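## Task

Pick up the carton marked F43 from the bench and set it on the counter. Every other carton on the bench must be left exactly as it was. The carton must not topple or finish tilted, or the task fails. It must rest there by itself at the end; if the robot is still what keeps it in place, it does not count.

## Robot and tools

Robot: a simulated Hello Robot Stretch 3. It has one arm. The base has two drive wheels and is 0.33 m long and 0.34 m wide. It turns on the spot about the midpoint of the wheels, 0.05 m behind its front edge, and cannot move sideways. A lift rides up a mast, and the arm telescopes out to the robot's RIGHT. To move the gripper forward or back, drive the base. With the arm retracted and the wrist folded, a turn sweeps a circle of radius 0.28 m. An unfolded, level gripper reaches outside that circle.

Frames: the base frame has its origin on the floor between the wheels, x forward, y left, z up. hand_pose is given in this frame, at the point where the closed fingertips meet. With all wrist joints at 0, the hand's x axis points up, y points back toward the mast and z points to the rear. The odometry frame is the base frame at the start of the scene. Odometry counts wheel turns, so slipping shows up as travel. Heading is positive to the left.

execute_actions takes {"actions": [...]} holding one action or none, plus optional "cameras" (a list from head_camera, nav_camera, wrist_camera, all; [] means no images). An empty list only returns state and images.
- "base" holds exactly one command. {"translate_m": d} is a relative drive in metres from where the base was last reported, -1 to 1, positive forward. {"rotate_rad": d} is a relative turn in radians, -3.2 to 3.2, positive to the left (counter-clockwise).
- "joints" is one object of absolute targets by name:
  lift_m 0 to 1.1 (arm height);
  arm_m 0 to 0.52 (extension);
  wrist_yaw_rad -1.345 to 4.42 (0 points along the arm, positive swings toward the front, 3.0 folds over the base);
  wrist_pitch_rad -1.57 to 0.451 (negative tips the fingers down);
  wrist_roll_rad -2.911 to 2.911;
  gripper_m -0.089 to 0.179 (larger is wider; the real gap is 0.007 to 0.025 m smaller);
  head_pan_rad -3.953 to 1.73 (-1.57 looks along the arm);
  head_tilt_rad -1.53 to 0.419 (negative looks down).
- "contact_limits": {"arm_m": effort %, 1 to 100}. This stops the arm once its effort reaches the value and caps its holding force until the next action.

Motions in one action start together. An action lasts at most 15 s. A joint or base left out may still be pushing toward an earlier target. An unknown key or an out-of-range value rejects the whole call. If a result reports a stop, the remaining calls in that reply are skipped.

Other tools:
- wait {seconds 0 to 10}: the robot keeps its last command.
- zoom_image {camera, region [x0,y0,x1,y1] in pixels, at most 504x504} enlarges part of the latest image.
- finished_scene {scene}: ends the scene for good and reports success, then gives the next task. Call it for scene 1, then for scene 2.

Result lines:
- base_status and joint_status give how each motion ended: done, off_target (stopped short and maybe still pushing), contact_stop, time_out or torque_fault.
- After a contact_stop, the arm or lift goes slack until it is commanded again, and a loaded lift may sink.
- on_its_own covers joints you did not command; "held at" there is the target, not the position.
- motor_effort is a percentage with the peak in brackets. It is biased and noisy. Effort outside the rest range suggests a load or contact.
- lidar_m gives 12 sectors of 30 degrees each, counter-clockwise, starting straight ahead (4th left, 7th behind, 10th right). The lidar plane is 0.17 m up, so it sees table legs, not tops.
- wrist_depth_mm and head_depth_mm are 7x7 grids of depth (head grid is sideways). '-' means no reading.
- base_tilt is in degrees, with forward and right positive.
- turned_by_wheels and turned_by_imu give the turn since the last result.

Gripping: command gripper_m below the carton's width to grasp. To release, open at least 0.02 past the value at which the fingers touched. The reading does not prove a hold.

Speed: the base is fast only when the arm is stowed (lift_m < 0.30, arm_m < 0.03, wrist_yaw_rad > 2.54). Otherwise it moves at 0.10 m/s.

Folding: fold or unfold the wrist only with lift_m between 0.32 and 0.95, pitch -0.4 and roll near 0. With yaw below -0.4, keep pitch at -0.5 or lower.

Avoid:
- knocking over or shifting the other cartons;
- dropping or slamming the target carton;
- pushing hard with a high gripper (above about 0.45 m the robot can tip);
- a second push after a contact_stop;
- driving while holding or pressing on something fixed;
- snagging furniture, especially when reversing. If base_tilt shows a lean, back off in small steps, free the gripper and lower the lift to about 0.2.

Wrist servos shut off for 10 s after sustained strain. Loose objects may occasionally be nudged by outside pushes. Release the carton so it stands upright on its own before ending the scene.

Each tool is called after "Request:" as a command line: name --argument value for each argument, lists and objects as JSON in quotes; but a table of rows of numbers goes row by row, as --pt "numbers of a row", without its own name.

## Session

Request:
execute_actions --actions '[]'

Scene clock: 0.00 s.
base_odometry: x=+0.000 y=+0.000 heading=+0.000 (m, m, rad; odometry frame)
turned_by_wheels: +0.000 (rad since the last result)
turned_by_imu: +0.000 (rad since the last result)
base_tilt: forward=+0.4 right=+0.4 (deg)
lidar_m: 0.71 0.94 2.36 2.20 0.77 0.73 0.75 0.97 1.98 1.98 1.40 0.69
head_depth_mm: 1281 1267 1251 1245 1236 1205 771 / 1341 1335 1313 1303 1290 1188 765 / 1409 1396 1378 1368 1361 1168 756 / 1486 1476 1453 1439 1430 1157 748 / 1569 1568 1537 1535 1518 1136 754 / 1672 1655 1645 1609 1595 1116 786 / 1757 1767 1744 1723 1688 1108 839
base_status: not commanded
joint_positions: lift_m=+0.520 arm_m=+0.003 wrist_yaw_rad=+2.806 wrist_pitch_rad=-0.479 wrist_roll_rad=+0.018 gripper_m=+0.037 head_pan_rad=-0.003 head_tilt_rad=-0.008
joint_status: not commanded
motor_effort: left_wheel=+1 right_wheel=+1 lift_m=+20 arm_m=+1 wrist_yaw_rad=+0 wrist_pitch_rad=+5 wrist_roll_rad=+0 gripper_m=+0 head_pan_rad=+0 head_tilt_rad=+2 (%)
hand_pose: x=+0.0499 y=+0.0566 z=+0.5189 quat_wxyz=(+0.281, +0.711, +0.048, +0.643) (m; base frame)
wrist_depth_mm: - - - - - - - / - - - - - - 936 / - - - - - - 939 / - - - - - - - / 755 889 890 863 911 880 890 / 747 - - 754 777 758 747 / 647 - 635 648 668 669 656
pictures: head_camera (sideways: a quarter turn clockwise sets it upright), nav_camera (sideways: a quarter turn counterclockwise sets it upright), wrist_camera
Images, in order (width x height): head_camera 896x504, nav_camera 672x504, wrist_camera 644x364.

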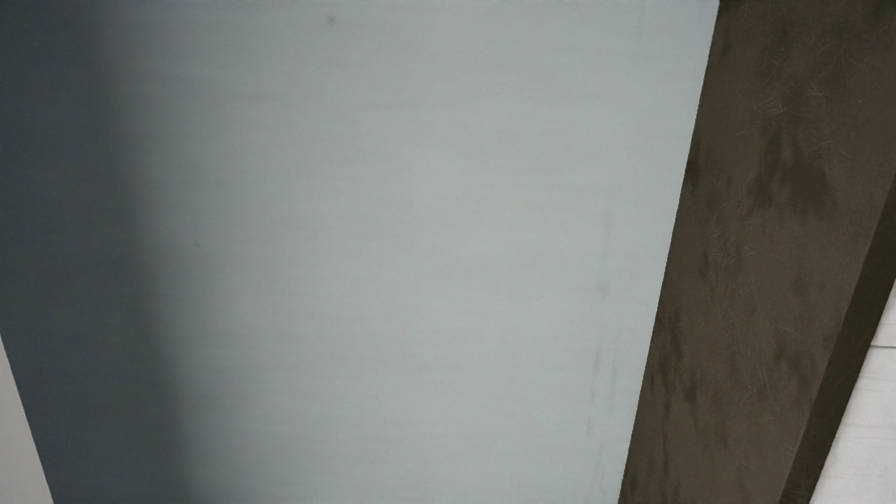

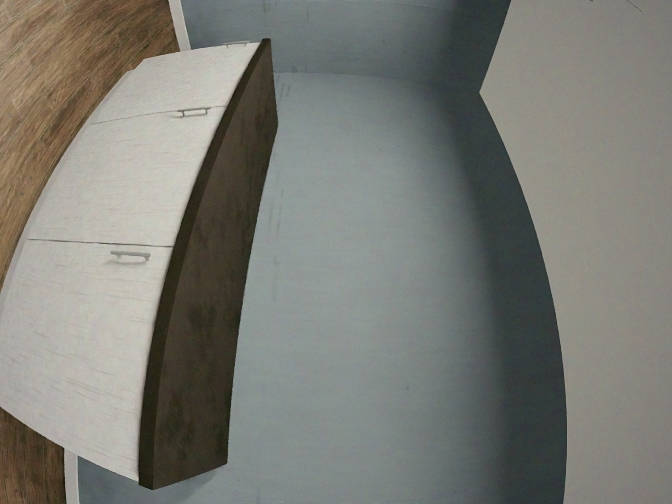

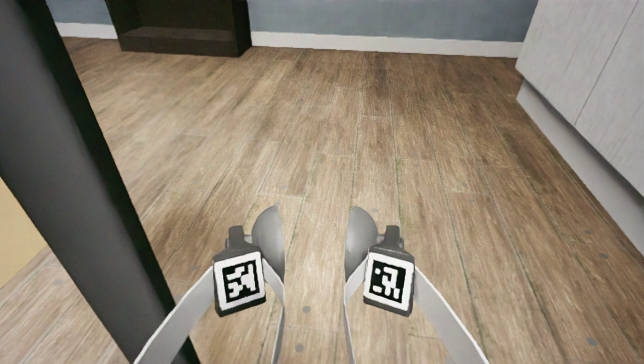

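Request:
execute_actions --actions '[{"joints":{"head_pan_rad":-3.5,"head_tilt_rad":-0.6}}]' --cameras '["head_camera","nav_camera"]'

Scene clock: 5.47 s.
base_odometry: x=+0.000 y=+0.000 heading=+0.000 (m, m, rad; odometry frame)
turned_by_wheels: +0.000 (rad since the last result)
turned_by_imu: +0.000 (rad since the last result)
base_tilt: forward=+0.4 right=+0.4 (deg)
lidar_m: 0.71 0.94 2.36 2.20 0.77 0.73 0.74 0.98 1.98 1.98 1.41 0.69
head_depth_mm: 2037 2185 1099 830 1520 1219 1177 / 2053 2213 1082 843 1574 1289 1214 / 2083 2232 1068 850 1502 1216 1216 / 2107 2251 1049 857 1495 1207 1217 / 2141 2251 1041 1707 1533 1264 1238 / 2170 2290 1026 1710 1469 1214 1246 / 2182 2313 1011 1752 1503 1220 1253
base_status: not commanded
joint_positions: lift_m=+0.520 arm_m=+0.003 wrist_yaw_rad=+2.806 wrist_pitch_rad=-0.479 wrist_roll_rad=+0.018 gripper_m=+0.037 head_pan_rad=-3.493 head_tilt_rad=-0.593
joint_status: all done
motor_effort: left_wheel=+1(1) right_wheel=+1(1) lift_m=+19(20) arm_m=+0(1) wrist_yaw_rad=+0(0) wrist_pitch_rad=+5(5) wrist_roll_rad=+0(0) gripper_m=+1(1) head_pan_rad=-3(42) head_tilt_rad=-4(40) (%)
hand_pose: x=+0.0499 y=+0.0566 z=+0.5189 quat_wxyz=(+0.281, +0.711, +0.048, +0.643) (m; base frame)
wrist_depth_mm: - - - - - - - / - - - - - - 965 / - - - - - - 931 / - - - - - - - / 760 881 885 880 875 868 880 / 751 - - 762 755 747 751 / 651 - 680 651 669 663 672
pictures: head_camera (sideways: a quarter turn clockwise sets it upright), nav_camera (sideways: a quarter turn counterclockwise sets it upright)
camera_calibration (this result's frames):
head_camera: T_world_to_cam=[[0.527033, -0.138596, -0.838467, 1.1045], [-0.330259, -0.942468, -0.0518029, 0.0729108], [-0.783049, 0.304213, -0.542484, 0.668104], [0, 0, 0, 1]] pos_world=[-0.0348721, 0.0185498, 1.2923]
nav_camera: T_world_to_cam=[[-0.508878, 0.16538, 0.844803, -1.05693], [0.297204, 0.954781, -0.00788429, 0.0565946], [-0.807907, 0.247067, -0.535019, 0.660645], [0, 0, 0, 1]] pos_world=[-0.0209302, -0.0424641, 1.2468]
Images, in order (width x height): head_camera 896x504, nav_camera 672x504.

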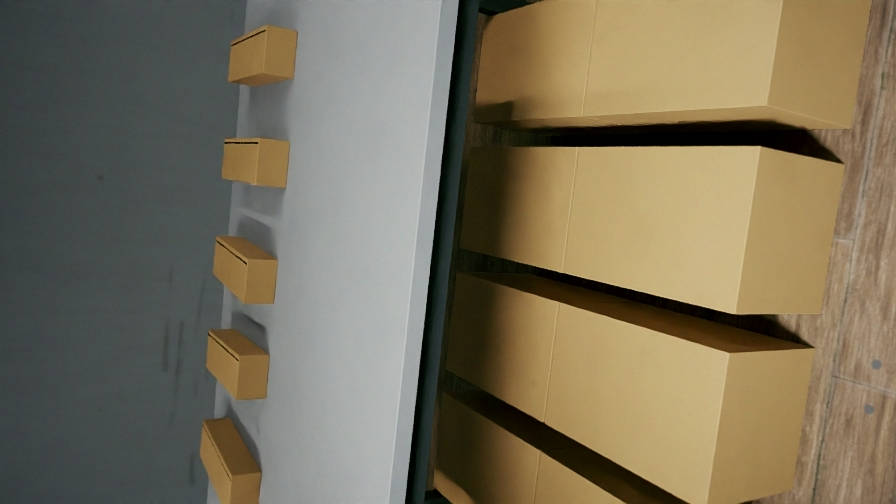

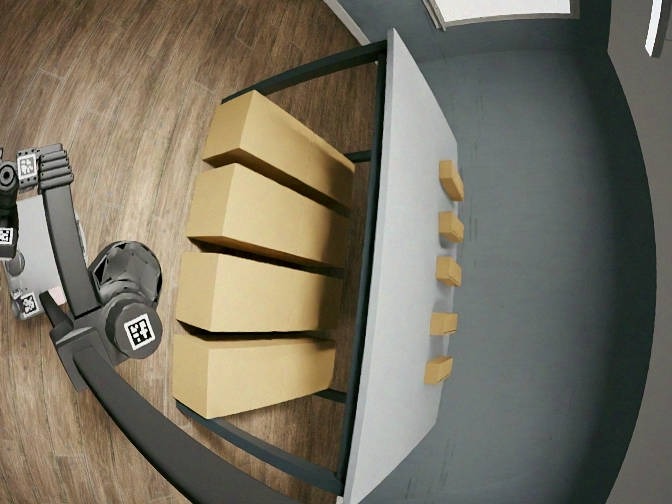

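Request:
zoom_image --camera "head_camera" --region '[150, 0, 400, 504]'

Region (150, 0, 400, 504) of head_camera's 896x504 image, scaled by 1.000; it fills the left 250 columns of this view, and the rest is white.

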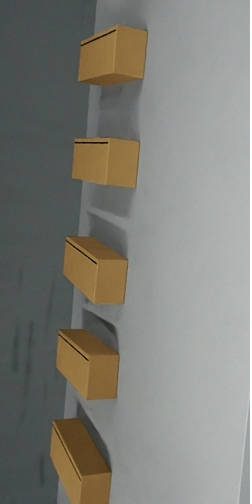

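Request:
execute_actions --actions '[{"base":{"rotate_rad":1.707},"joints":{"lift_m":0.28,"wrist_pitch_rad":-0.4,"head_pan_rad":0.3,"head_tilt_rad":-0.7}}]' --cameras '["head_camera","nav_camera"]'

Scene clock: 36.80 s.
base_odometry: x=+0.000 y=+0.000 heading=+1.707 (m, m, rad; odometry frame)
turned_by_wheels: +1.707 (rad since the last result)
turned_by_imu: +1.722 (rad since the last result)
base_tilt: forward=+0.4 right=+0.4 (deg)
lidar_m: 2.20 0.76 0.73 0.77 1.12 1.98 1.71 0.70 0.69 0.74 1.09 2.34
head_depth_mm: 2284 2484 2655 2189 1745 1435 1227 / 2720 2905 2764 2177 1727 1432 1217 / 2845 3197 2887 2134 1714 1416 1215 / 2663 2997 2743 2124 1699 1416 1208 / 2467 2717 954 1148 1306 1356 1213 / 2324 2413 892 2113 1327 1267 1201 / 2183 1194 840 1644 1324 1258 1192
base_status: done
joint_positions: lift_m=+0.281 arm_m=+0.003 wrist_yaw_rad=+2.806 wrist_pitch_rad=-0.419 wrist_roll_rad=+0.018 gripper_m=+0.037 head_pan_rad=+0.293 head_tilt_rad=-0.692
joint_status: all done
motor_effort: left_wheel=-1(7) right_wheel=+3(8) lift_m=+8(15) arm_m=+0(1) wrist_yaw_rad=-1(1) wrist_pitch_rad=+6(6) wrist_roll_rad=+0(0) gripper_m=+0(1) head_pan_rad=+2(41) head_tilt_rad=-4(21) (%)
hand_pose: x=+0.0525 y=+0.0641 z=+0.2932 quat_wxyz=(+0.261, +0.712, +0.027, +0.651) (m; base frame)
wrist_depth_mm: 913 869 867 913 871 - - / - 928 840 781 724 671 635 / - 942 876 843 779 746 673 / - 738 725 742 740 751 720 / - 611 629 603 615 600 609 / 490 514 - 507 523 515 509 / 449 - - 437 439 441 442
pictures: head_camera (sideways: a quarter turn clockwise sets it upright), nav_camera (sideways: a quarter turn counterclockwise sets it upright)
camera_calibration (this result's frames):
head_camera: T_world_to_cam=[[-0.581563, -0.2289, -0.780634, 1.03587], [-0.306777, 0.950459, -0.0501522, 0.070612], [0.753441, 0.210314, -0.622973, 0.763444], [0, 0, 0, 1]] pos_world=[0.0488752, 0.00943421, 1.28778]
nav_camera: T_world_to_cam=[[0.583768, 0.196774, 0.787715, -0.989169], [0.334779, -0.942211, -0.0127339, 0.0626777], [0.739688, 0.271144, -0.615908, 0.75644], [0, 0, 0, 1]] pos_world=[-0.00306701, 0.0485943, 1.24588]
Images, in order (width x height): head_camera 896x504, nav_camera 672x504.

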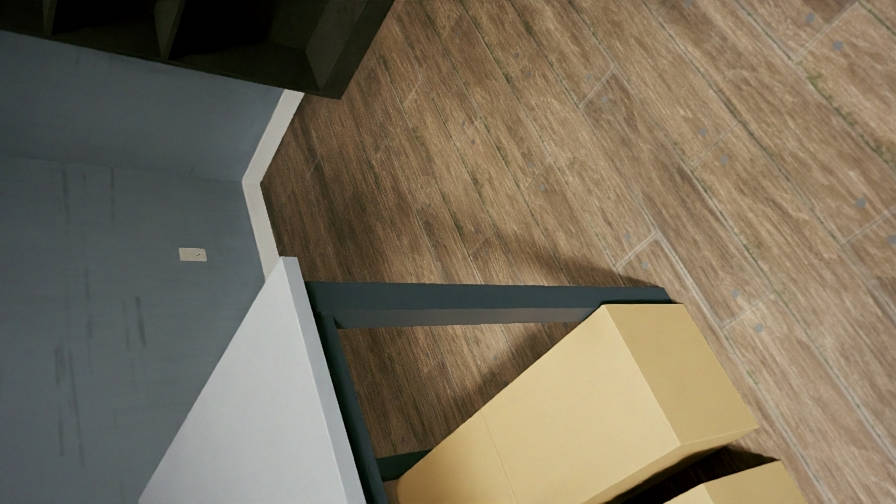

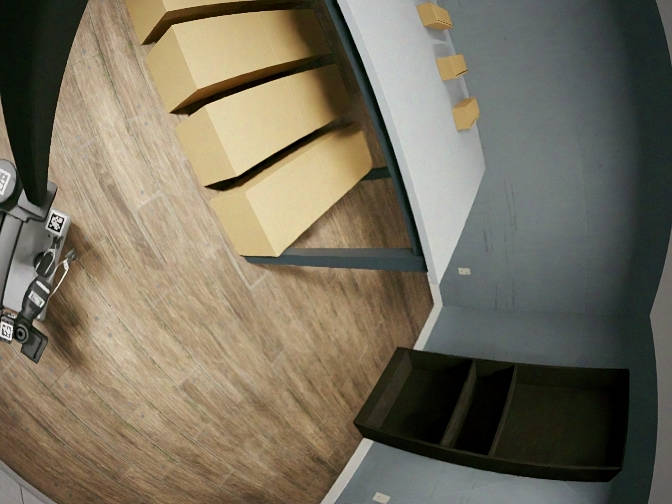

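Request:
execute_actions --actions '[{"base":{"translate_m":1.0}}]' --cameras '[]'

Request:
execute_actions --actions '[{"base":{"rotate_rad":0.88},"joints":{"head_pan_rad":0.3,"head_tilt_rad":-0.9}}]' --cameras '["head_camera","nav_camera"]'

Scene clock: 45.33 s.
base_odometry: x=-0.136 y=+0.991 heading=+1.707 (m, m, rad; odometry frame)
turned_by_wheels: +0.000 (rad since the last result)
turned_by_imu: +0.000 (rad since the last result)
base_tilt: forward=+0.4 right=+0.5 (deg)
lidar_m: 1.59 1.89 1.00 0.36 0.34 0.92 2.50 1.29 1.26 1.35 1.57 1.25
head_depth_mm: 1342 1554 1765 1888 1683 1442 1226 / 1751 1870 1804 1923 1725 1427 1220 / 1933 2116 2327 2144 1704 1423 1218 / 2014 2295 2516 2138 1694 1414 1210 / 1887 2102 2388 2116 1691 1407 1204 / 1775 1942 2163 2106 1685 1404 1202 / 1661 1814 2011 2075 1660 1390 1193
base_status: done
joint_positions: lift_m=+0.281 arm_m=+0.003 wrist_yaw_rad=+2.806 wrist_pitch_rad=-0.418 wrist_roll_rad=+0.018 gripper_m=+0.037 head_pan_rad=+0.293 head_tilt_rad=-0.692
joint_status: not commanded
motor_effort: left_wheel=-1(7) right_wheel=+3(9) lift_m=+8(8) arm_m=+0(1) wrist_yaw_rad=+0(1) wrist_pitch_rad=+6(6) wrist_roll_rad=+1(0) gripper_m=+0(0) head_pan_rad=+2(3) head_tilt_rad=-3(4) (%)
hand_pose: x=+0.0526 y=+0.0642 z=+0.2933 quat_wxyz=(+0.261, +0.712, +0.027, +0.651) (m; base frame)
wrist_depth_mm: 312 883 887 - - - - / - 510 674 - - - - / - 475 715 965 986 - - / - 513 692 732 748 772 741 / - 551 627 606 628 609 602 / 470 494 - 506 516 509 500 / 452 - - 434 436 442 442
pictures: none
No camera images: the call's "cameras" was empty. Leave "cameras" out to get every camera's image.

Scene clock: 47.23 s.
base_odometry: x=-0.136 y=+0.991 heading=+2.587 (m, m, rad; odometry frame)
turned_by_wheels: +0.880 (rad since the last result)
turned_by_imu: +0.885 (rad since the last result)
base_tilt: forward=+0.4 right=+0.4 (deg)
lidar_m: 1.86 0.51 0.33 0.48 2.93 1.34 1.26 1.29 1.65 1.26 1.26 1.98
head_depth_mm: 1593 1818 2030 1742 1484 1292 1147 / 1633 1865 2041 1715 1466 1289 1137 / 1671 1934 2075 1726 1467 1282 1132 / 1684 1939 2073 1708 1462 1275 1132 / 984 1002 1930 1424 1428 1273 1127 / 972 726 1903 1341 1189 1205 1111 / 960 722 576 1267 1137 1009 936
base_status: done
joint_positions: lift_m=+0.281 arm_m=+0.003 wrist_yaw_rad=+2.806 wrist_pitch_rad=-0.418 wrist_roll_rad=+0.018 gripper_m=+0.037 head_pan_rad=+0.293 head_tilt_rad=-0.889
joint_status: all done
motor_effort: left_wheel=-1(8) right_wheel=+2(9) lift_m=+8(8) arm_m=+1(1) wrist_yaw_rad=+0(0) wrist_pitch_rad=+6(6) wrist_roll_rad=+0(0) gripper_m=+1(1) head_pan_rad=+3(3) head_tilt_rad=-6(27) (%)
hand_pose: x=+0.0526 y=+0.0641 z=+0.2933 quat_wxyz=(+0.261, +0.712, +0.027, +0.651) (m; base frame)
wrist_depth_mm: - - - 709 831 942 - / - - 955 453 500 557 638 / - 974 920 442 513 599 725 / - 725 746 486 580 691 770 / - 587 621 554 592 607 606 / 491 512 - 506 515 506 513 / 450 - - 441 444 440 445
pictures: head_camera (sideways: a quarter turn clockwise sets it upright), nav_camera (sideways: a quarter turn counterclockwise sets it upright)
camera_calibration (this result's frames):
head_camera: T_world_to_cam=[[-0.716516, -0.269735, -0.64331, 0.857728], [-0.315978, 0.947679, -0.0454203, 0.0644953], [0.621903, 0.170727, -0.764257, 0.948004], [0, 0, 0, 1]] pos_world=[0.0453886, 0.00838849, 1.27923]
nav_camera: T_world_to_cam=[[0.720189, 0.238051, 0.651659, -0.812686], [0.331629, -0.943154, -0.0219697, 0.0747164], [0.609385, 0.231931, -0.758194, 0.942298], [0, 0, 0, 1]] pos_world=[-0.0137124, 0.0453816, 1.24568]
Images, in order (width x height): head_camera 896x504, nav_camera 672x504.

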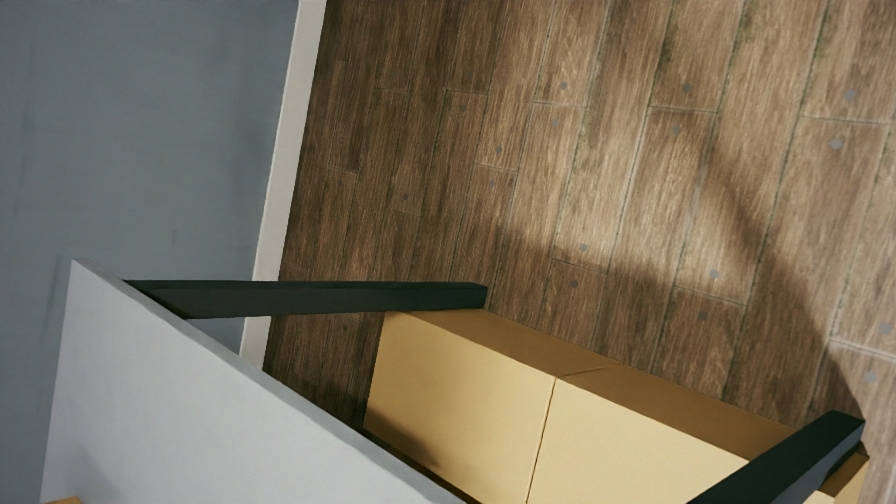

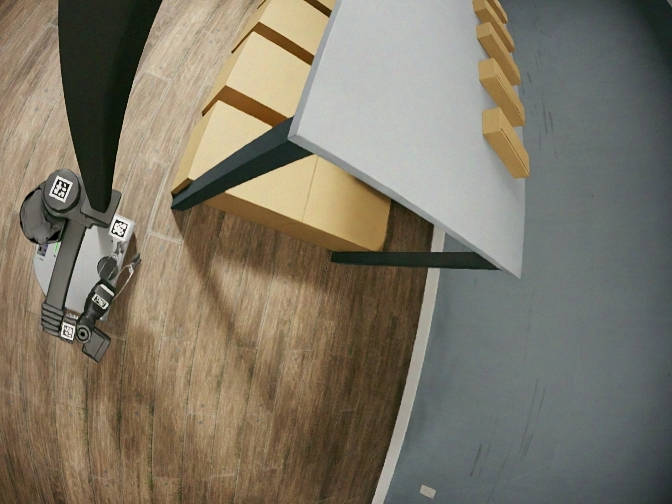

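Request:
execute_actions --actions '[{"base":{"translate_m":1.0}}]' --cameras '[]'

Request:
execute_actions --actions '[{"base":{"translate_m":0.5},"joints":{"head_pan_rad":-2.62,"head_tilt_rad":-0.35}}]' --cameras '[]'

Request:
execute_actions --actions '[{"base":{"rotate_rad":-1.5}}]' --cameras '["head_camera","nav_camera"]'

Scene clock: 57.67 s.
base_odometry: x=-0.986 y=+1.518 heading=+2.587 (m, m, rad; odometry frame)
turned_by_wheels: +0.000 (rad since the last result)
turned_by_imu: +0.000 (rad since the last result)
base_tilt: forward=+0.4 right=+0.5 (deg)
lidar_m: 0.87 0.88 1.13 0.36 0.42 0.55 2.26 2.28 1.38 1.15 1.36 0.93
head_depth_mm: 718 823 954 1149 1394 1292 1148 / 739 843 984 1184 1411 1292 1142 / 753 869 1018 1228 1424 1282 1139 / 774 892 1048 1277 1449 1271 1136 / 791 916 1086 1342 1451 1272 1136 / 812 945 1126 1393 1453 1263 1120 / 833 970 1167 1455 1434 1263 1121
base_status: done
joint_positions: lift_m=+0.281 arm_m=+0.003 wrist_yaw_rad=+2.806 wrist_pitch_rad=-0.418 wrist_roll_rad=+0.018 gripper_m=+0.037 head_pan_rad=+0.293 head_tilt_rad=-0.890
joint_status: not commanded
motor_effort: left_wheel=-1(8) right_wheel=+3(8) lift_m=+8(8) arm_m=+0(0) wrist_yaw_rad=+0(0) wrist_pitch_rad=+6(6) wrist_roll_rad=+0(1) gripper_m=+0(0) head_pan_rad=+3(4) head_tilt_rad=-5(6) (%)
hand_pose: x=+0.0526 y=+0.0642 z=+0.2933 quat_wxyz=(+0.261, +0.712, +0.027, +0.651) (m; base frame)
wrist_depth_mm: 945 746 - - - 896 705 / - 452 - - - 925 735 / - 435 835 971 1000 911 749 / - 471 510 740 748 755 704 / - 521 529 610 616 602 610 / 474 513 - 515 511 509 509 / 446 - - 434 442 441 442
pictures: none
No camera images: the call's "cameras" was empty. Leave "cameras" out to get every camera's image.

Scene clock: 61.00 s.
base_odometry: x=-1.411 y=+1.781 heading=+2.587 (m, m, rad; odometry frame)
turned_by_wheels: +0.000 (rad since the last result)
turned_by_imu: +0.000 (rad since the last result)
base_tilt: forward=+0.4 right=+0.5 (deg)
lidar_m: 0.37 0.38 0.49 1.09 0.67 0.60 1.32 2.20 1.21 1.41 0.58 0.40
head_depth_mm: 2930 3060 3123 2755 2737 1981 1549 / 3055 3237 3392 2884 2675 1953 1536 / 3174 3340 3558 3662 2649 1930 1524 / 2835 3006 3238 3433 2633 1912 1516 / 2365 2448 2685 2842 2622 1908 1501 / 2007 2106 2255 2387 2413 1896 1490 / 1432 1523 1620 1695 1837 1801 1502
base_status: done
joint_positions: lift_m=+0.281 arm_m=+0.003 wrist_yaw_rad=+2.806 wrist_pitch_rad=-0.418 wrist_roll_rad=+0.018 gripper_m=+0.037 head_pan_rad=-2.613 head_tilt_rad=-0.359
joint_status: all done
motor_effort: left_wheel=-1(8) right_wheel=+3(8) lift_m=+8(8) arm_m=+0(0) wrist_yaw_rad=+0(1) wrist_pitch_rad=+6(6) wrist_roll_rad=+0(1) gripper_m=+1(1) head_pan_rad=-4(41) head_tilt_rad=+5(40) (%)
hand_pose: x=+0.0526 y=+0.0642 z=+0.2933 quat_wxyz=(+0.261, +0.712, +0.027, +0.651) (m; base frame)
wrist_depth_mm: - - - 811 516 385 305 / - - - 879 554 397 313 / - 949 944 865 577 410 322 / - 750 730 740 599 433 331 / - 596 637 618 574 445 345 / 492 509 - 511 523 449 354 / 449 - - 438 435 433 362
pictures: none
No camera images: the call's "cameras" was empty. Leave "cameras" out to get every camera's image.

Scene clock: 63.10 s.
base_odometry: x=-1.411 y=+1.781 heading=+1.087 (m, m, rad; odometry frame)
turned_by_wheels: -1.500 (rad since the last result)
turned_by_imu: -1.508 (rad since the last result)
base_tilt: forward=+0.4 right=+0.5 (deg)
lidar_m: 1.41 0.53 0.39 0.37 0.39 0.52 1.38 0.63 0.60 2.75 1.68 1.21
head_depth_mm: 2939 3079 3271 3357 2743 1963 1540 / 3113 3279 3363 1886 2326 1874 1530 / 3248 3415 3584 1294 2110 1597 1470 / 3424 3612 3794 1160 1880 1563 1274 / 3649 3809 - 1128 873 1519 1244 / 3837 - - 1032 770 1405 1149 / 3996 - - 1023 762 665 722
base_status: done
joint_positions: lift_m=+0.281 arm_m=+0.003 wrist_yaw_rad=+2.806 wrist_pitch_rad=-0.418 wrist_roll_rad=+0.018 gripper_m=+0.037 head_pan_rad=-2.613 head_tilt_rad=-0.358
joint_status: not commanded
motor_effort: left_wheel=+2(10) right_wheel=+0(5) lift_m=+8(8) arm_m=+1(1) wrist_yaw_rad=+0(1) wrist_pitch_rad=+6(6) wrist_roll_rad=+0(0) gripper_m=+0(1) head_pan_rad=-3(3) head_tilt_rad=+4(4) (%)
hand_pose: x=+0.0526 y=+0.0641 z=+0.2933 quat_wxyz=(+0.261, +0.712, +0.027, +0.651) (m; base frame)
wrist_depth_mm: 325 347 372 406 449 491 559 / - 370 399 440 483 540 624 / - 395 432 480 535 603 698 / - 438 469 533 584 661 740 / - 474 499 554 602 612 606 / 442 506 - 507 520 515 509 / 444 - - 433 440 433 444
pictures: head_camera (sideways: a quarter turn clockwise sets it upright), nav_camera (sideways: a quarter turn counterclockwise sets it upright)
camera_calibration (this result's frames):
head_camera: T_world_to_cam=[[0.261948, 0.212118, -0.941482, 1.24051], [0.504803, -0.861565, -0.0536613, 0.0702524], [-0.822531, -0.461207, -0.332763, 0.395446], [0, 0, 0, 1]] pos_world=[-0.0351462, -0.0202247, 1.30327]
nav_camera: T_world_to_cam=[[-0.269922, -0.180422, 0.945828, -1.19019], [-0.546496, 0.837453, 0.00378922, 0.0465442], [-0.79277, -0.515868, -0.324647, 0.386804], [0, 0, 0, 1]] pos_world=[0.0108252, -0.054175, 1.25111]
Images, in order (width x height): head_camera 896x504, nav_camera 672x504.

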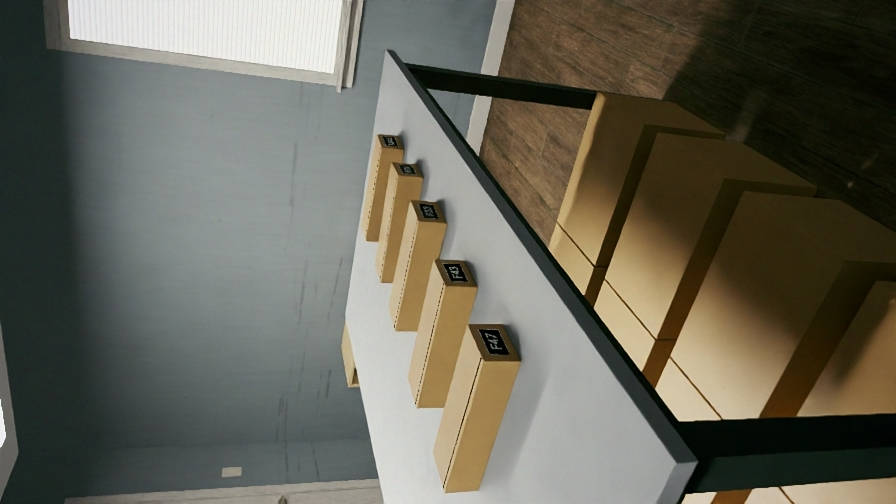

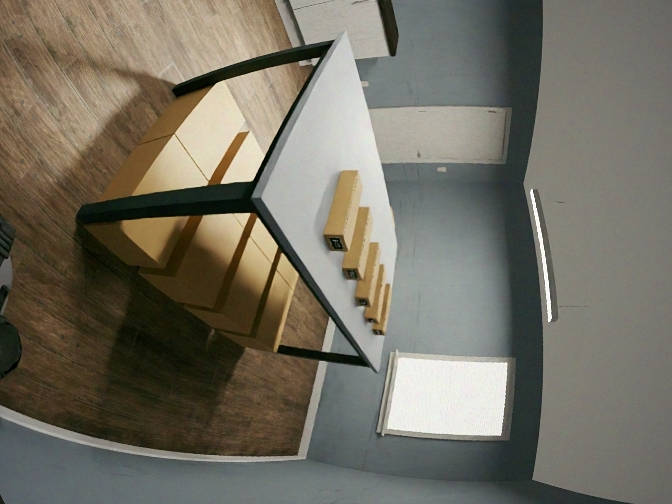

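Request:
zoom_image --camera "head_camera" --region '[340, 120, 540, 370]'

Region (340, 120, 540, 370) of head_camera's 896x504 image, scaled by 2.016, with more detail than that image has; it fills the left 403 columns of this view, and the rest is white.

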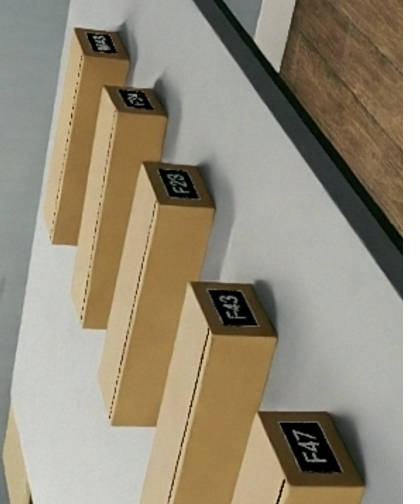

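Request:
execute_actions --actions '[{"base":{"translate_m":-0.86},"joints":{"lift_m":1.08,"wrist_yaw_rad":0.6,"head_pan_rad":-1.65,"head_tilt_rad":-0.6,"gripper_m":0.15}}]'

Scene clock: 85.70 s.
base_odometry: x=-1.811 y=+1.020 heading=+1.087 (m, m, rad; odometry frame)
turned_by_wheels: +0.000 (rad since the last result)
turned_by_imu: -0.001 (rad since the last result)
base_tilt: forward=+0.4 right=+0.5 (deg)
lidar_m: 1.48 0.52 0.37 0.36 0.37 0.50 1.34 0.64 0.46 0.44 0.46 0.64
head_depth_mm: - - - - - 1175 1023 / 2951 - - - - - 1041 / 2950 - - - - - 1008 / 2922 - - - - - 1011 / 2901 2614 - 789 - - 1049 / 2932 2585 - - - 1155 1017 / 2847 2567 - 605 - 1179 990
base_status: done
joint_positions: lift_m=+1.079 arm_m=+0.003 wrist_yaw_rad=+0.602 wrist_pitch_rad=-0.418 wrist_roll_rad=+0.018 gripper_m=+0.150 head_pan_rad=-1.657 head_tilt_rad=-0.592
joint_status: all done
motor_effort: left_wheel=+2(10) right_wheel=-1(6) lift_m=+30(31) arm_m=+0(0) wrist_yaw_rad=-2(3) wrist_pitch_rad=+5(6) wrist_roll_rad=+0(0) gripper_m=+0(87) head_pan_rad=+3(41) head_tilt_rad=-4(28) (%)
hand_pose: x=+0.1055 y=-0.3328 z=+1.0920 quat_wxyz=(+0.699, +0.346, -0.623, +0.062) (m; base frame)
wrist_depth_mm: - - - - - - - / - - - - - - - / - - - 722 701 715 724 / - - 537 530 465 532 458 / - - 452 439 426 458 357 / - - 668 374 368 - 331 / - - - - 326 320 318
pictures: head_camera (sideways: a quarter turn clockwise sets it upright), nav_camera (sideways: a quarter turn counterclockwise sets it upright), wrist_camera
camera_calibration (this result's frames):
head_camera: T_world_to_cam=[[-0.00418549, 0.544823, -0.838541, 1.10784], [0.996052, -0.0720812, -0.0518048, 0.0648228], [-0.0886675, -0.835448, -0.54237, 0.66372], [0, 0, 0, 1]] pos_world=[-0.00107964, -0.0444003, 1.29231]
nav_camera: T_world_to_cam=[[-0.0264157, -0.53431, 0.844876, -1.05997], [-0.999286, 0.0369473, -0.00787759, 0.0644945], [-0.0270068, -0.844481, -0.534904, 0.655732], [0, 0, 0, 1]] pos_world=[0.0541578, -0.0149813, 1.24681]
wrist_camera: T_world_to_cam=[[-0.835763, -0.548911, -0.0140141, -0.0801655], [-0.295522, 0.471174, -0.831061, 1.12583], [0.462782, -0.690429, -0.556005, 0.497945], [0, 0, 0, 1]] pos_world=[0.0352669, -0.230668, 1.21137]
Images, in order (width x height): head_camera 896x504, nav_camera 672x504, wrist_camera 644x364.

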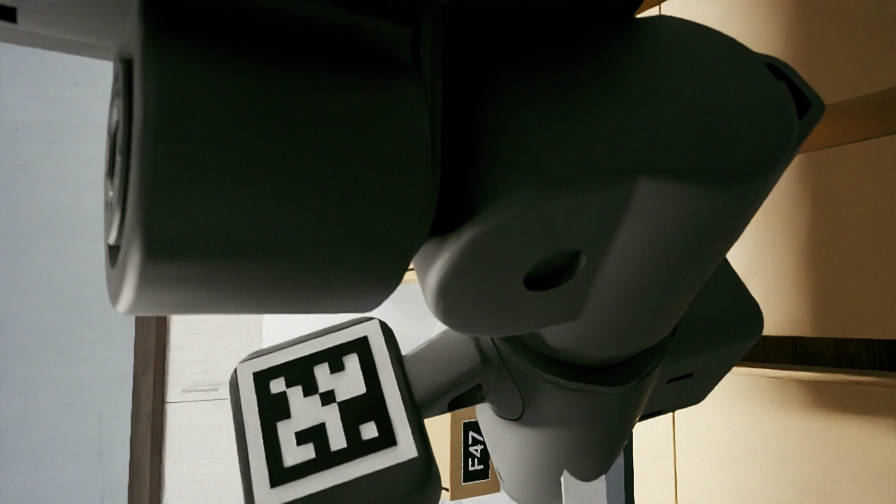

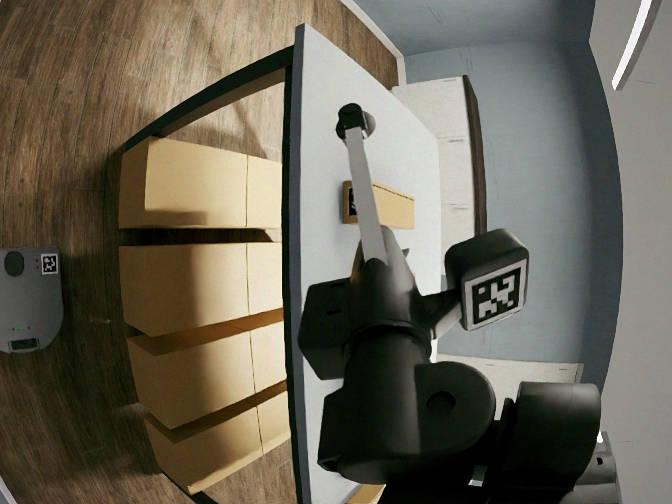

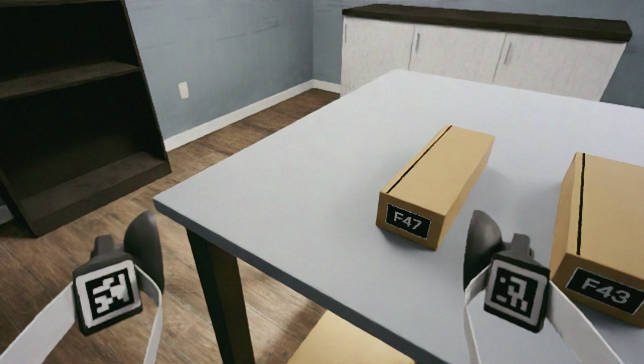

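Request:
execute_actions --actions '[{"base":{"translate_m":-0.03},"joints":{"arm_m":0.2,"wrist_yaw_rad":0.0,"wrist_pitch_rad":-0.7,"wrist_roll_rad":0}}]' --cameras '["wrist_camera","head_camera"]'

Scene clock: 90.60 s.
base_odometry: x=-1.825 y=+0.993 heading=+1.087 (m, m, rad; odometry frame)
turned_by_wheels: +0.000 (rad since the last result)
turned_by_imu: +0.000 (rad since the last result)
base_tilt: forward=+0.4 right=+0.5 (deg)
lidar_m: 1.47 0.52 0.38 0.36 0.37 0.50 1.34 0.64 0.46 0.44 0.46 0.63
head_depth_mm: - 3386 1089 656 604 1224 1028 / - - 815 691 579 1218 1035 / - - 950 701 575 1312 1037 / 2861 - - 637 571 1202 1007 / 2961 2578 1108 687 565 1230 1002 / 2913 2601 1030 675 564 1256 1075 / 2940 2589 1010 621 557 1181 994
base_status: done
joint_positions: lift_m=+1.079 arm_m=+0.200 wrist_yaw_rad=+0.001 wrist_pitch_rad=-0.710 wrist_roll_rad=+0.003 gripper_m=+0.150 head_pan_rad=-1.657 head_tilt_rad=-0.593
joint_status: all done
motor_effort: left_wheel=+2(6) right_wheel=+0(6) lift_m=+30(30) arm_m=+4(5) wrist_yaw_rad=-1(5) wrist_pitch_rad=+3(6) wrist_roll_rad=-2(1) gripper_m=+0(0) head_pan_rad=+3(3) head_tilt_rad=-5(5) (%)
hand_pose: x=-0.0214 y=-0.5232 z=+1.0326 quat_wxyz=(+0.662, +0.246, -0.663, -0.246) (m; base frame)
wrist_depth_mm: 538 565 558 574 584 588 607 / 450 375 448 387 479 397 466 / 383 312 390 317 401 342 350 / 275 279 345 278 343 336 285 / 243 293 309 258 306 300 257 / 272 273 276 278 277 - 277 / 245 248 250 251 253 253 259
pictures: head_camera (sideways: a quarter turn clockwise sets it upright), wrist_camera
camera_calibration (this result's frames):
head_camera: T_world_to_cam=[[-0.00425167, 0.545073, -0.838378, 1.10763], [0.996065, -0.0719051, -0.0518006, 0.0648172], [-0.0885187, -0.835299, -0.542623, 0.664048], [0, 0, 0, 1]] pos_world=[-0.00107223, -0.0443986, 1.2923]
wrist_camera: T_world_to_cam=[[-0.999903, 0.0133284, 0.00395313, -0.0195288], [0.00777982, 0.772115, -0.635435, 1.09055], [-0.0115216, -0.635343, -0.772144, 0.634077], [0, 0, 0, 1]] pos_world=[-0.0207056, -0.438912, 1.18265]
Images, in order (width x height): head_camera 896x504, wrist_camera 644x364.

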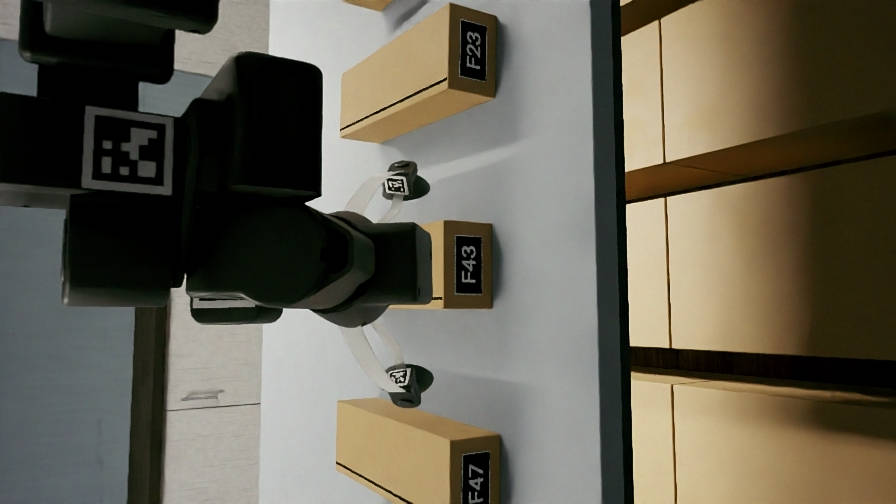

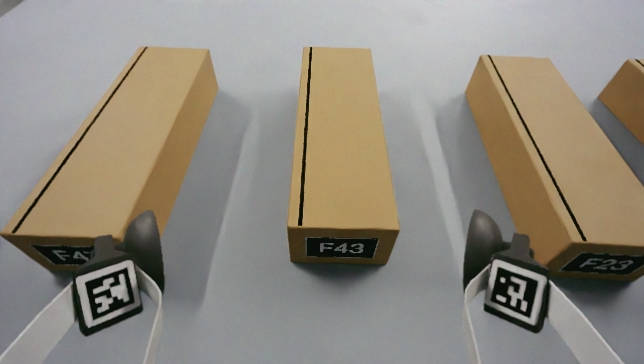

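Request:
execute_actions --actions '[{"base":{"translate_m":-0.025},"joints":{"arm_m":0.385,"lift_m":1.05}}]' --cameras '["wrist_camera","head_camera"]'

Scene clock: 102.50 s.
base_odometry: x=-1.836 y=+0.971 heading=+1.087 (m, m, rad; odometry frame)
turned_by_wheels: +0.000 (rad since the last result)
turned_by_imu: +0.000 (rad since the last result)
base_tilt: forward=+0.4 right=+0.5 (deg)
lidar_m: 1.47 0.52 0.37 0.36 0.37 0.50 1.33 0.64 0.46 0.44 0.47 0.62
head_depth_mm: 2987 - 1028 686 605 1224 1023 / 2904 3430 1083 658 579 1214 1017 / 2922 3244 1075 731 574 1323 1092 / 2872 - 934 664 571 1203 1005 / 2929 2633 869 656 564 1190 1001 / 2907 2611 1025 708 562 1272 1088 / 2904 2593 1013 647 558 1187 993
base_status: done
joint_positions: lift_m=+1.051 arm_m=+0.385 wrist_yaw_rad=+0.000 wrist_pitch_rad=-0.711 wrist_roll_rad=+0.003 gripper_m=+0.150 head_pan_rad=-1.657 head_tilt_rad=-0.593
joint_status: all done
motor_effort: left_wheel=+2(4) right_wheel=+0(5) lift_m=+8(25) arm_m=+4(0) wrist_yaw_rad=-1(1) wrist_pitch_rad=+3(4) wrist_roll_rad=-2(2) gripper_m=+0(1) head_pan_rad=+3(2) head_tilt_rad=-5(4) (%)
hand_pose: x=-0.0215 y=-0.7080 z=+1.0039 quat_wxyz=(+0.662, +0.246, -0.663, -0.247) (m; base frame)
wrist_depth_mm: 499 496 500 505 514 525 525 / 401 407 408 418 424 430 437 / 264 350 351 273 361 361 363 / 236 290 300 236 312 298 243 / 216 267 262 211 277 271 219 / 204 241 195 189 247 - 200 / 216 220 176 171 225 227 181
pictures: head_camera (sideways: a quarter turn clockwise sets it upright), wrist_camera
camera_calibration (this result's frames):
head_camera: T_world_to_cam=[[-0.00425373, 0.545112, -0.838352, 1.10759], [0.996066, -0.0718927, -0.0517999, 0.0648163], [-0.0885081, -0.835275, -0.542662, 0.664099], [0, 0, 0, 1]] pos_world=[-0.00107175, -0.0443982, 1.29229]
wrist_camera: T_world_to_cam=[[-0.9999, 0.0135879, 0.00399042, -0.0168559], [0.00796547, 0.772597, -0.634847, 1.21479], [-0.0117092, -0.634752, -0.772627, 0.49535], [0, 0, 0, 1]] pos_world=[-0.0207304, -0.623888, 1.15399]
Images, in order (width x height): head_camera 896x504, wrist_camera 644x364.

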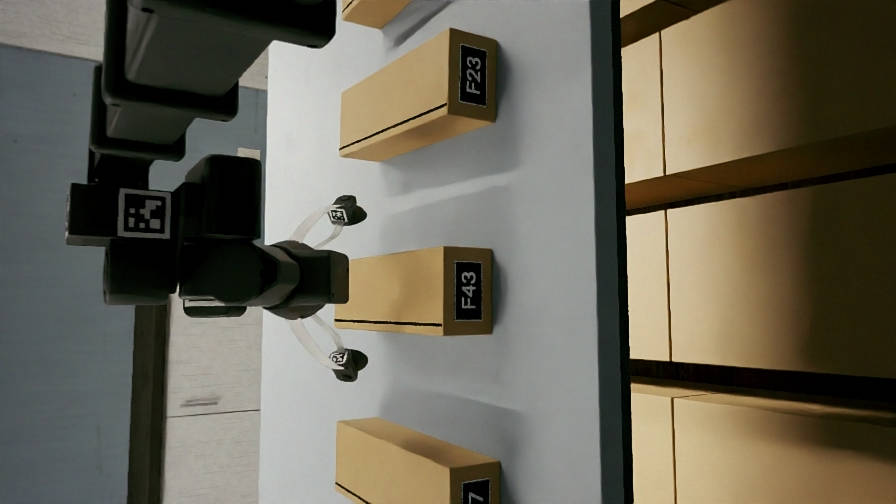

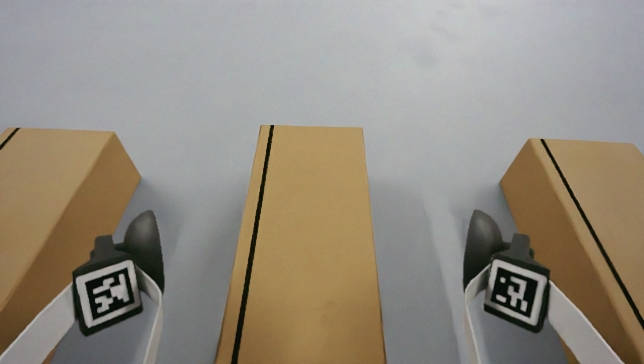

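Request:
execute_actions --actions '[{"base":{"translate_m":0.005},"joints":{"lift_m":0.987}}]' --cameras '["wrist_camera","head_camera"]'

Scene clock: 107.90 s.
base_odometry: x=-1.834 y=+0.976 heading=+1.087 (m, m, rad; odometry frame)
turned_by_wheels: +0.000 (rad since the last result)
turned_by_imu: +0.000 (rad since the last result)
base_tilt: forward=+0.4 right=+0.5 (deg)
lidar_m: 1.47 0.52 0.37 0.36 0.37 0.50 1.34 0.64 0.46 0.44 0.47 0.62
head_depth_mm: 2998 3317 - - 603 1221 1018 / 2982 3246 - 673 578 1219 1021 / 2984 3198 943 731 573 1276 1084 / 2942 3058 - 644 571 1202 1009 / 2953 2648 1035 641 566 1198 1000 / 2866 2628 1024 709 560 1254 1045 / 2894 2595 1012 630 557 1174 992
base_status: done
joint_positions: lift_m=+0.988 arm_m=+0.385 wrist_yaw_rad=+0.000 wrist_pitch_rad=-0.711 wrist_roll_rad=+0.003 gripper_m=+0.150 head_pan_rad=-1.657 head_tilt_rad=-0.593
joint_status: all done
motor_effort: left_wheel=+2(6) right_wheel=+0(5) lift_m=+8(10) arm_m=+3(4) wrist_yaw_rad=-1(1) wrist_pitch_rad=+4(4) wrist_roll_rad=-2(1) gripper_m=+0(0) head_pan_rad=+3(3) head_tilt_rad=-4(3) (%)
hand_pose: x=-0.0215 y=-0.7080 z=+0.9409 quat_wxyz=(+0.662, +0.246, -0.663, -0.247) (m; base frame)
wrist_depth_mm: 358 363 368 370 378 383 390 / 213 305 294 209 317 316 296 / 204 253 244 179 258 267 210 / 204 226 163 155 221 234 208 / 195 204 140 138 145 210 198 / 182 177 123 123 127 - 187 / 159 162 111 112 115 168 168
pictures: head_camera (sideways: a quarter turn clockwise sets it upright), wrist_camera
camera_calibration (this result's frames):
head_camera: T_world_to_cam=[[-0.00425373, 0.545112, -0.838352, 1.10759], [0.996066, -0.0718927, -0.0517999, 0.0648163], [-0.0885081, -0.835275, -0.542662, 0.664099], [0, 0, 0, 1]] pos_world=[-0.00107175, -0.0443982, 1.29229]
wrist_camera: T_world_to_cam=[[-0.9999, 0.0135875, 0.00399048, -0.0166048], [0.00796516, 0.772599, -0.634844, 1.17479], [-0.011709, -0.634749, -0.77263, 0.446672], [0, 0, 0, 1]] pos_world=[-0.0207304, -0.623891, 1.09099]
Images, in order (width x height): head_camera 896x504, wrist_camera 644x364.

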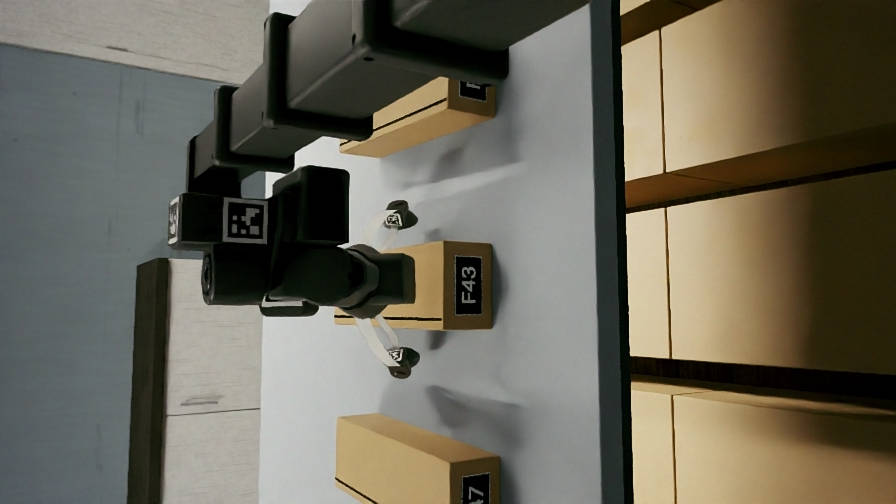

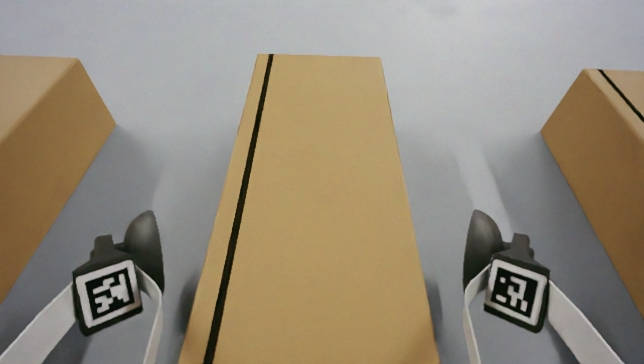

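Request:
execute_actions --actions '[{"joints":{"lift_m":0.981,"gripper_m":0.02}}]' --cameras '["wrist_camera","head_camera"]'

Request:
execute_actions --actions '[{"joints":{"lift_m":1.03}}]' --cameras '["wrist_camera","head_camera"]'

Scene clock: 112.73 s.
base_odometry: x=-1.834 y=+0.976 heading=+1.087 (m, m, rad; odometry frame)
turned_by_wheels: +0.000 (rad since the last result)
turned_by_imu: +0.000 (rad since the last result)
base_tilt: forward=+0.4 right=+0.5 (deg)
lidar_m: 1.47 0.52 0.37 0.36 0.37 0.50 1.34 0.64 0.46 0.44 0.47 0.62
head_depth_mm: 3012 3335 - - 604 1221 1022 / 2980 3214 - 675 578 1217 1021 / 2971 3178 977 728 575 1278 1082 / 2932 3114 - 643 571 1201 1008 / 2922 2615 1040 641 566 1191 1003 / 2924 2632 1029 710 561 1255 1057 / 2926 2599 1015 628 557 1181 991
base_status: not commanded
joint_positions: lift_m=+0.982 arm_m=+0.385 wrist_yaw_rad=+0.000 wrist_pitch_rad=-0.705 wrist_roll_rad=+0.003 gripper_m=+0.022 head_pan_rad=-1.657 head_tilt_rad=-0.593
joint_status: all done
motor_effort: left_wheel=+2(2) right_wheel=-1(0) lift_m=+8(10) arm_m=+4(4) wrist_yaw_rad=-1(1) wrist_pitch_rad=+1(4) wrist_roll_rad=-1(1) gripper_m=-37(99) head_pan_rad=+2(2) head_tilt_rad=-5(4) (%)
hand_pose: x=-0.0215 y=-0.7091 z=+0.9359 quat_wxyz=(+0.663, +0.244, -0.664, -0.245) (m; base frame)
wrist_depth_mm: 353 366 361 374 380 376 381 / 209 295 288 204 298 308 222 / 203 250 241 173 253 262 209 / 204 220 158 149 214 226 206 / 191 200 135 132 137 205 196 / 175 - 118 119 119 184 181 / - 159 107 108 110 161 164
pictures: head_camera (sideways: a quarter turn clockwise sets it upright), wrist_camera
camera_calibration (this result's frames):
head_camera: T_world_to_cam=[[-0.00425374, 0.545112, -0.838352, 1.10759], [0.996066, -0.0718927, -0.0517999, 0.0648163], [-0.0885081, -0.835275, -0.542662, 0.664099], [0, 0, 0, 1]] pos_world=[-0.00107175, -0.0443982, 1.29229]
wrist_camera: T_world_to_cam=[[-0.9999, 0.0136163, 0.00390297, -0.0164678], [0.00797543, 0.768917, -0.639299, 1.17403], [-0.0117059, -0.639204, -0.768948, 0.43556], [0, 0, 0, 1]] pos_world=[-0.0207309, -0.624095, 1.08554]
Images, in order (width x height): head_camera 896x504, wrist_camera 644x364.

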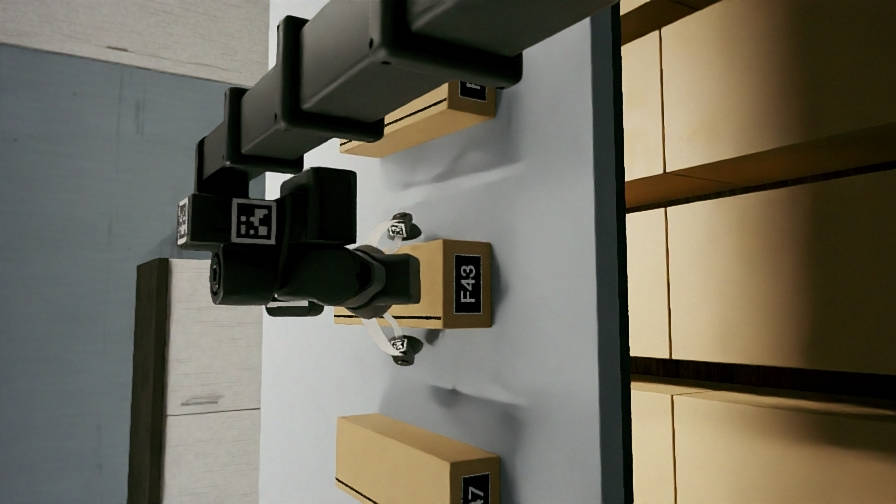

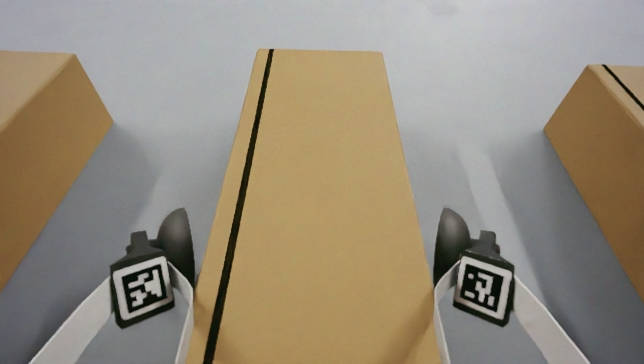

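Scene clock: 114.43 s.
base_odometry: x=-1.834 y=+0.976 heading=+1.087 (m, m, rad; odometry frame)
turned_by_wheels: +0.000 (rad since the last result)
turned_by_imu: +0.000 (rad since the last result)
base_tilt: forward=+0.4 right=+0.4 (deg)
lidar_m: 1.47 0.52 0.37 0.36 0.37 0.50 1.34 0.64 0.46 0.44 0.47 0.62
head_depth_mm: 2999 3138 - 662 604 1223 1024 / 2967 - 1018 673 580 1221 1022 / 2937 - 1002 733 574 1280 1086 / 2936 - - 637 571 1198 1008 / 2939 2645 1104 656 567 1191 1004 / 2876 2593 1024 708 562 1266 1051 / 2870 2604 1011 628 557 1178 992
base_status: not commanded
joint_positions: lift_m=+1.029 arm_m=+0.385 wrist_yaw_rad=+0.001 wrist_pitch_rad=-0.714 wrist_roll_rad=-0.002 gripper_m=+0.029 head_pan_rad=-1.657 head_tilt_rad=-0.593
joint_status: all done
on_its_own: gripper_m is held at +0.027, not at your +0.020, by its stall guard, which is still easing
motor_effort: left_wheel=+2(3) right_wheel=+0(2) lift_m=+30(27) arm_m=+4(3) wrist_yaw_rad=-2(2) wrist_pitch_rad=+4(4) wrist_roll_rad=+1(3) gripper_m=-31(38) head_pan_rad=+3(3) head_tilt_rad=-4(4) (%)
hand_pose: x=-0.0215 y=-0.7077 z=+0.9820 quat_wxyz=(+0.664, +0.248, -0.661, -0.247) (m; base frame)
wrist_depth_mm: 438 443 446 452 466 474 474 / 364 367 358 192 375 387 395 / 232 308 302 169 307 327 246 / 212 271 155 151 270 280 220 / 207 245 134 135 139 257 205 / 208 - 122 123 125 232 204 / 200 202 112 113 116 205 201
pictures: head_camera (sideways: a quarter turn clockwise sets it upright), wrist_camera
camera_calibration (this result's frames):
head_camera: T_world_to_cam=[[-0.00424125, 0.545259, -0.838257, 1.10747], [0.996067, -0.0718832, -0.0517974, 0.064813], [-0.0884996, -0.83518, -0.54281, 0.664291], [0, 0, 0, 1]] pos_world=[-0.00107159, -0.0443965, 1.29229]
wrist_camera: T_world_to_cam=[[-0.999918, 0.010255, 0.00765072, -0.0226955], [0.00309543, 0.774107, -0.633048, 1.19982], [-0.0124144, -0.632972, -0.774075, 0.481372], [0, 0, 0, 1]] pos_world=[-0.0204317, -0.623864, 1.13234]
Images, in order (width x height): head_camera 896x504, wrist_camera 644x364.

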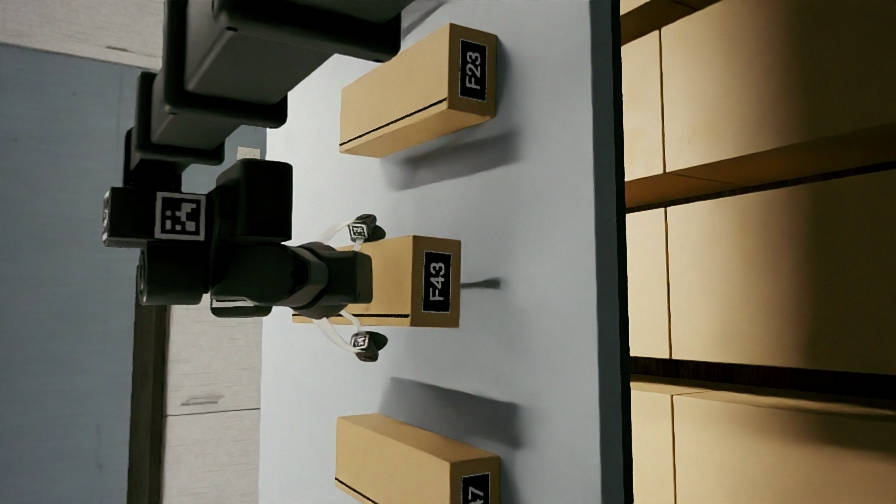

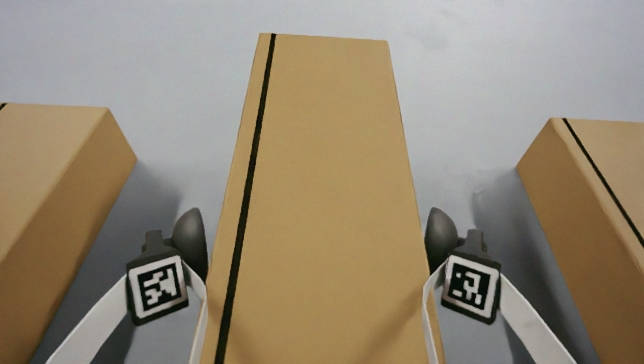

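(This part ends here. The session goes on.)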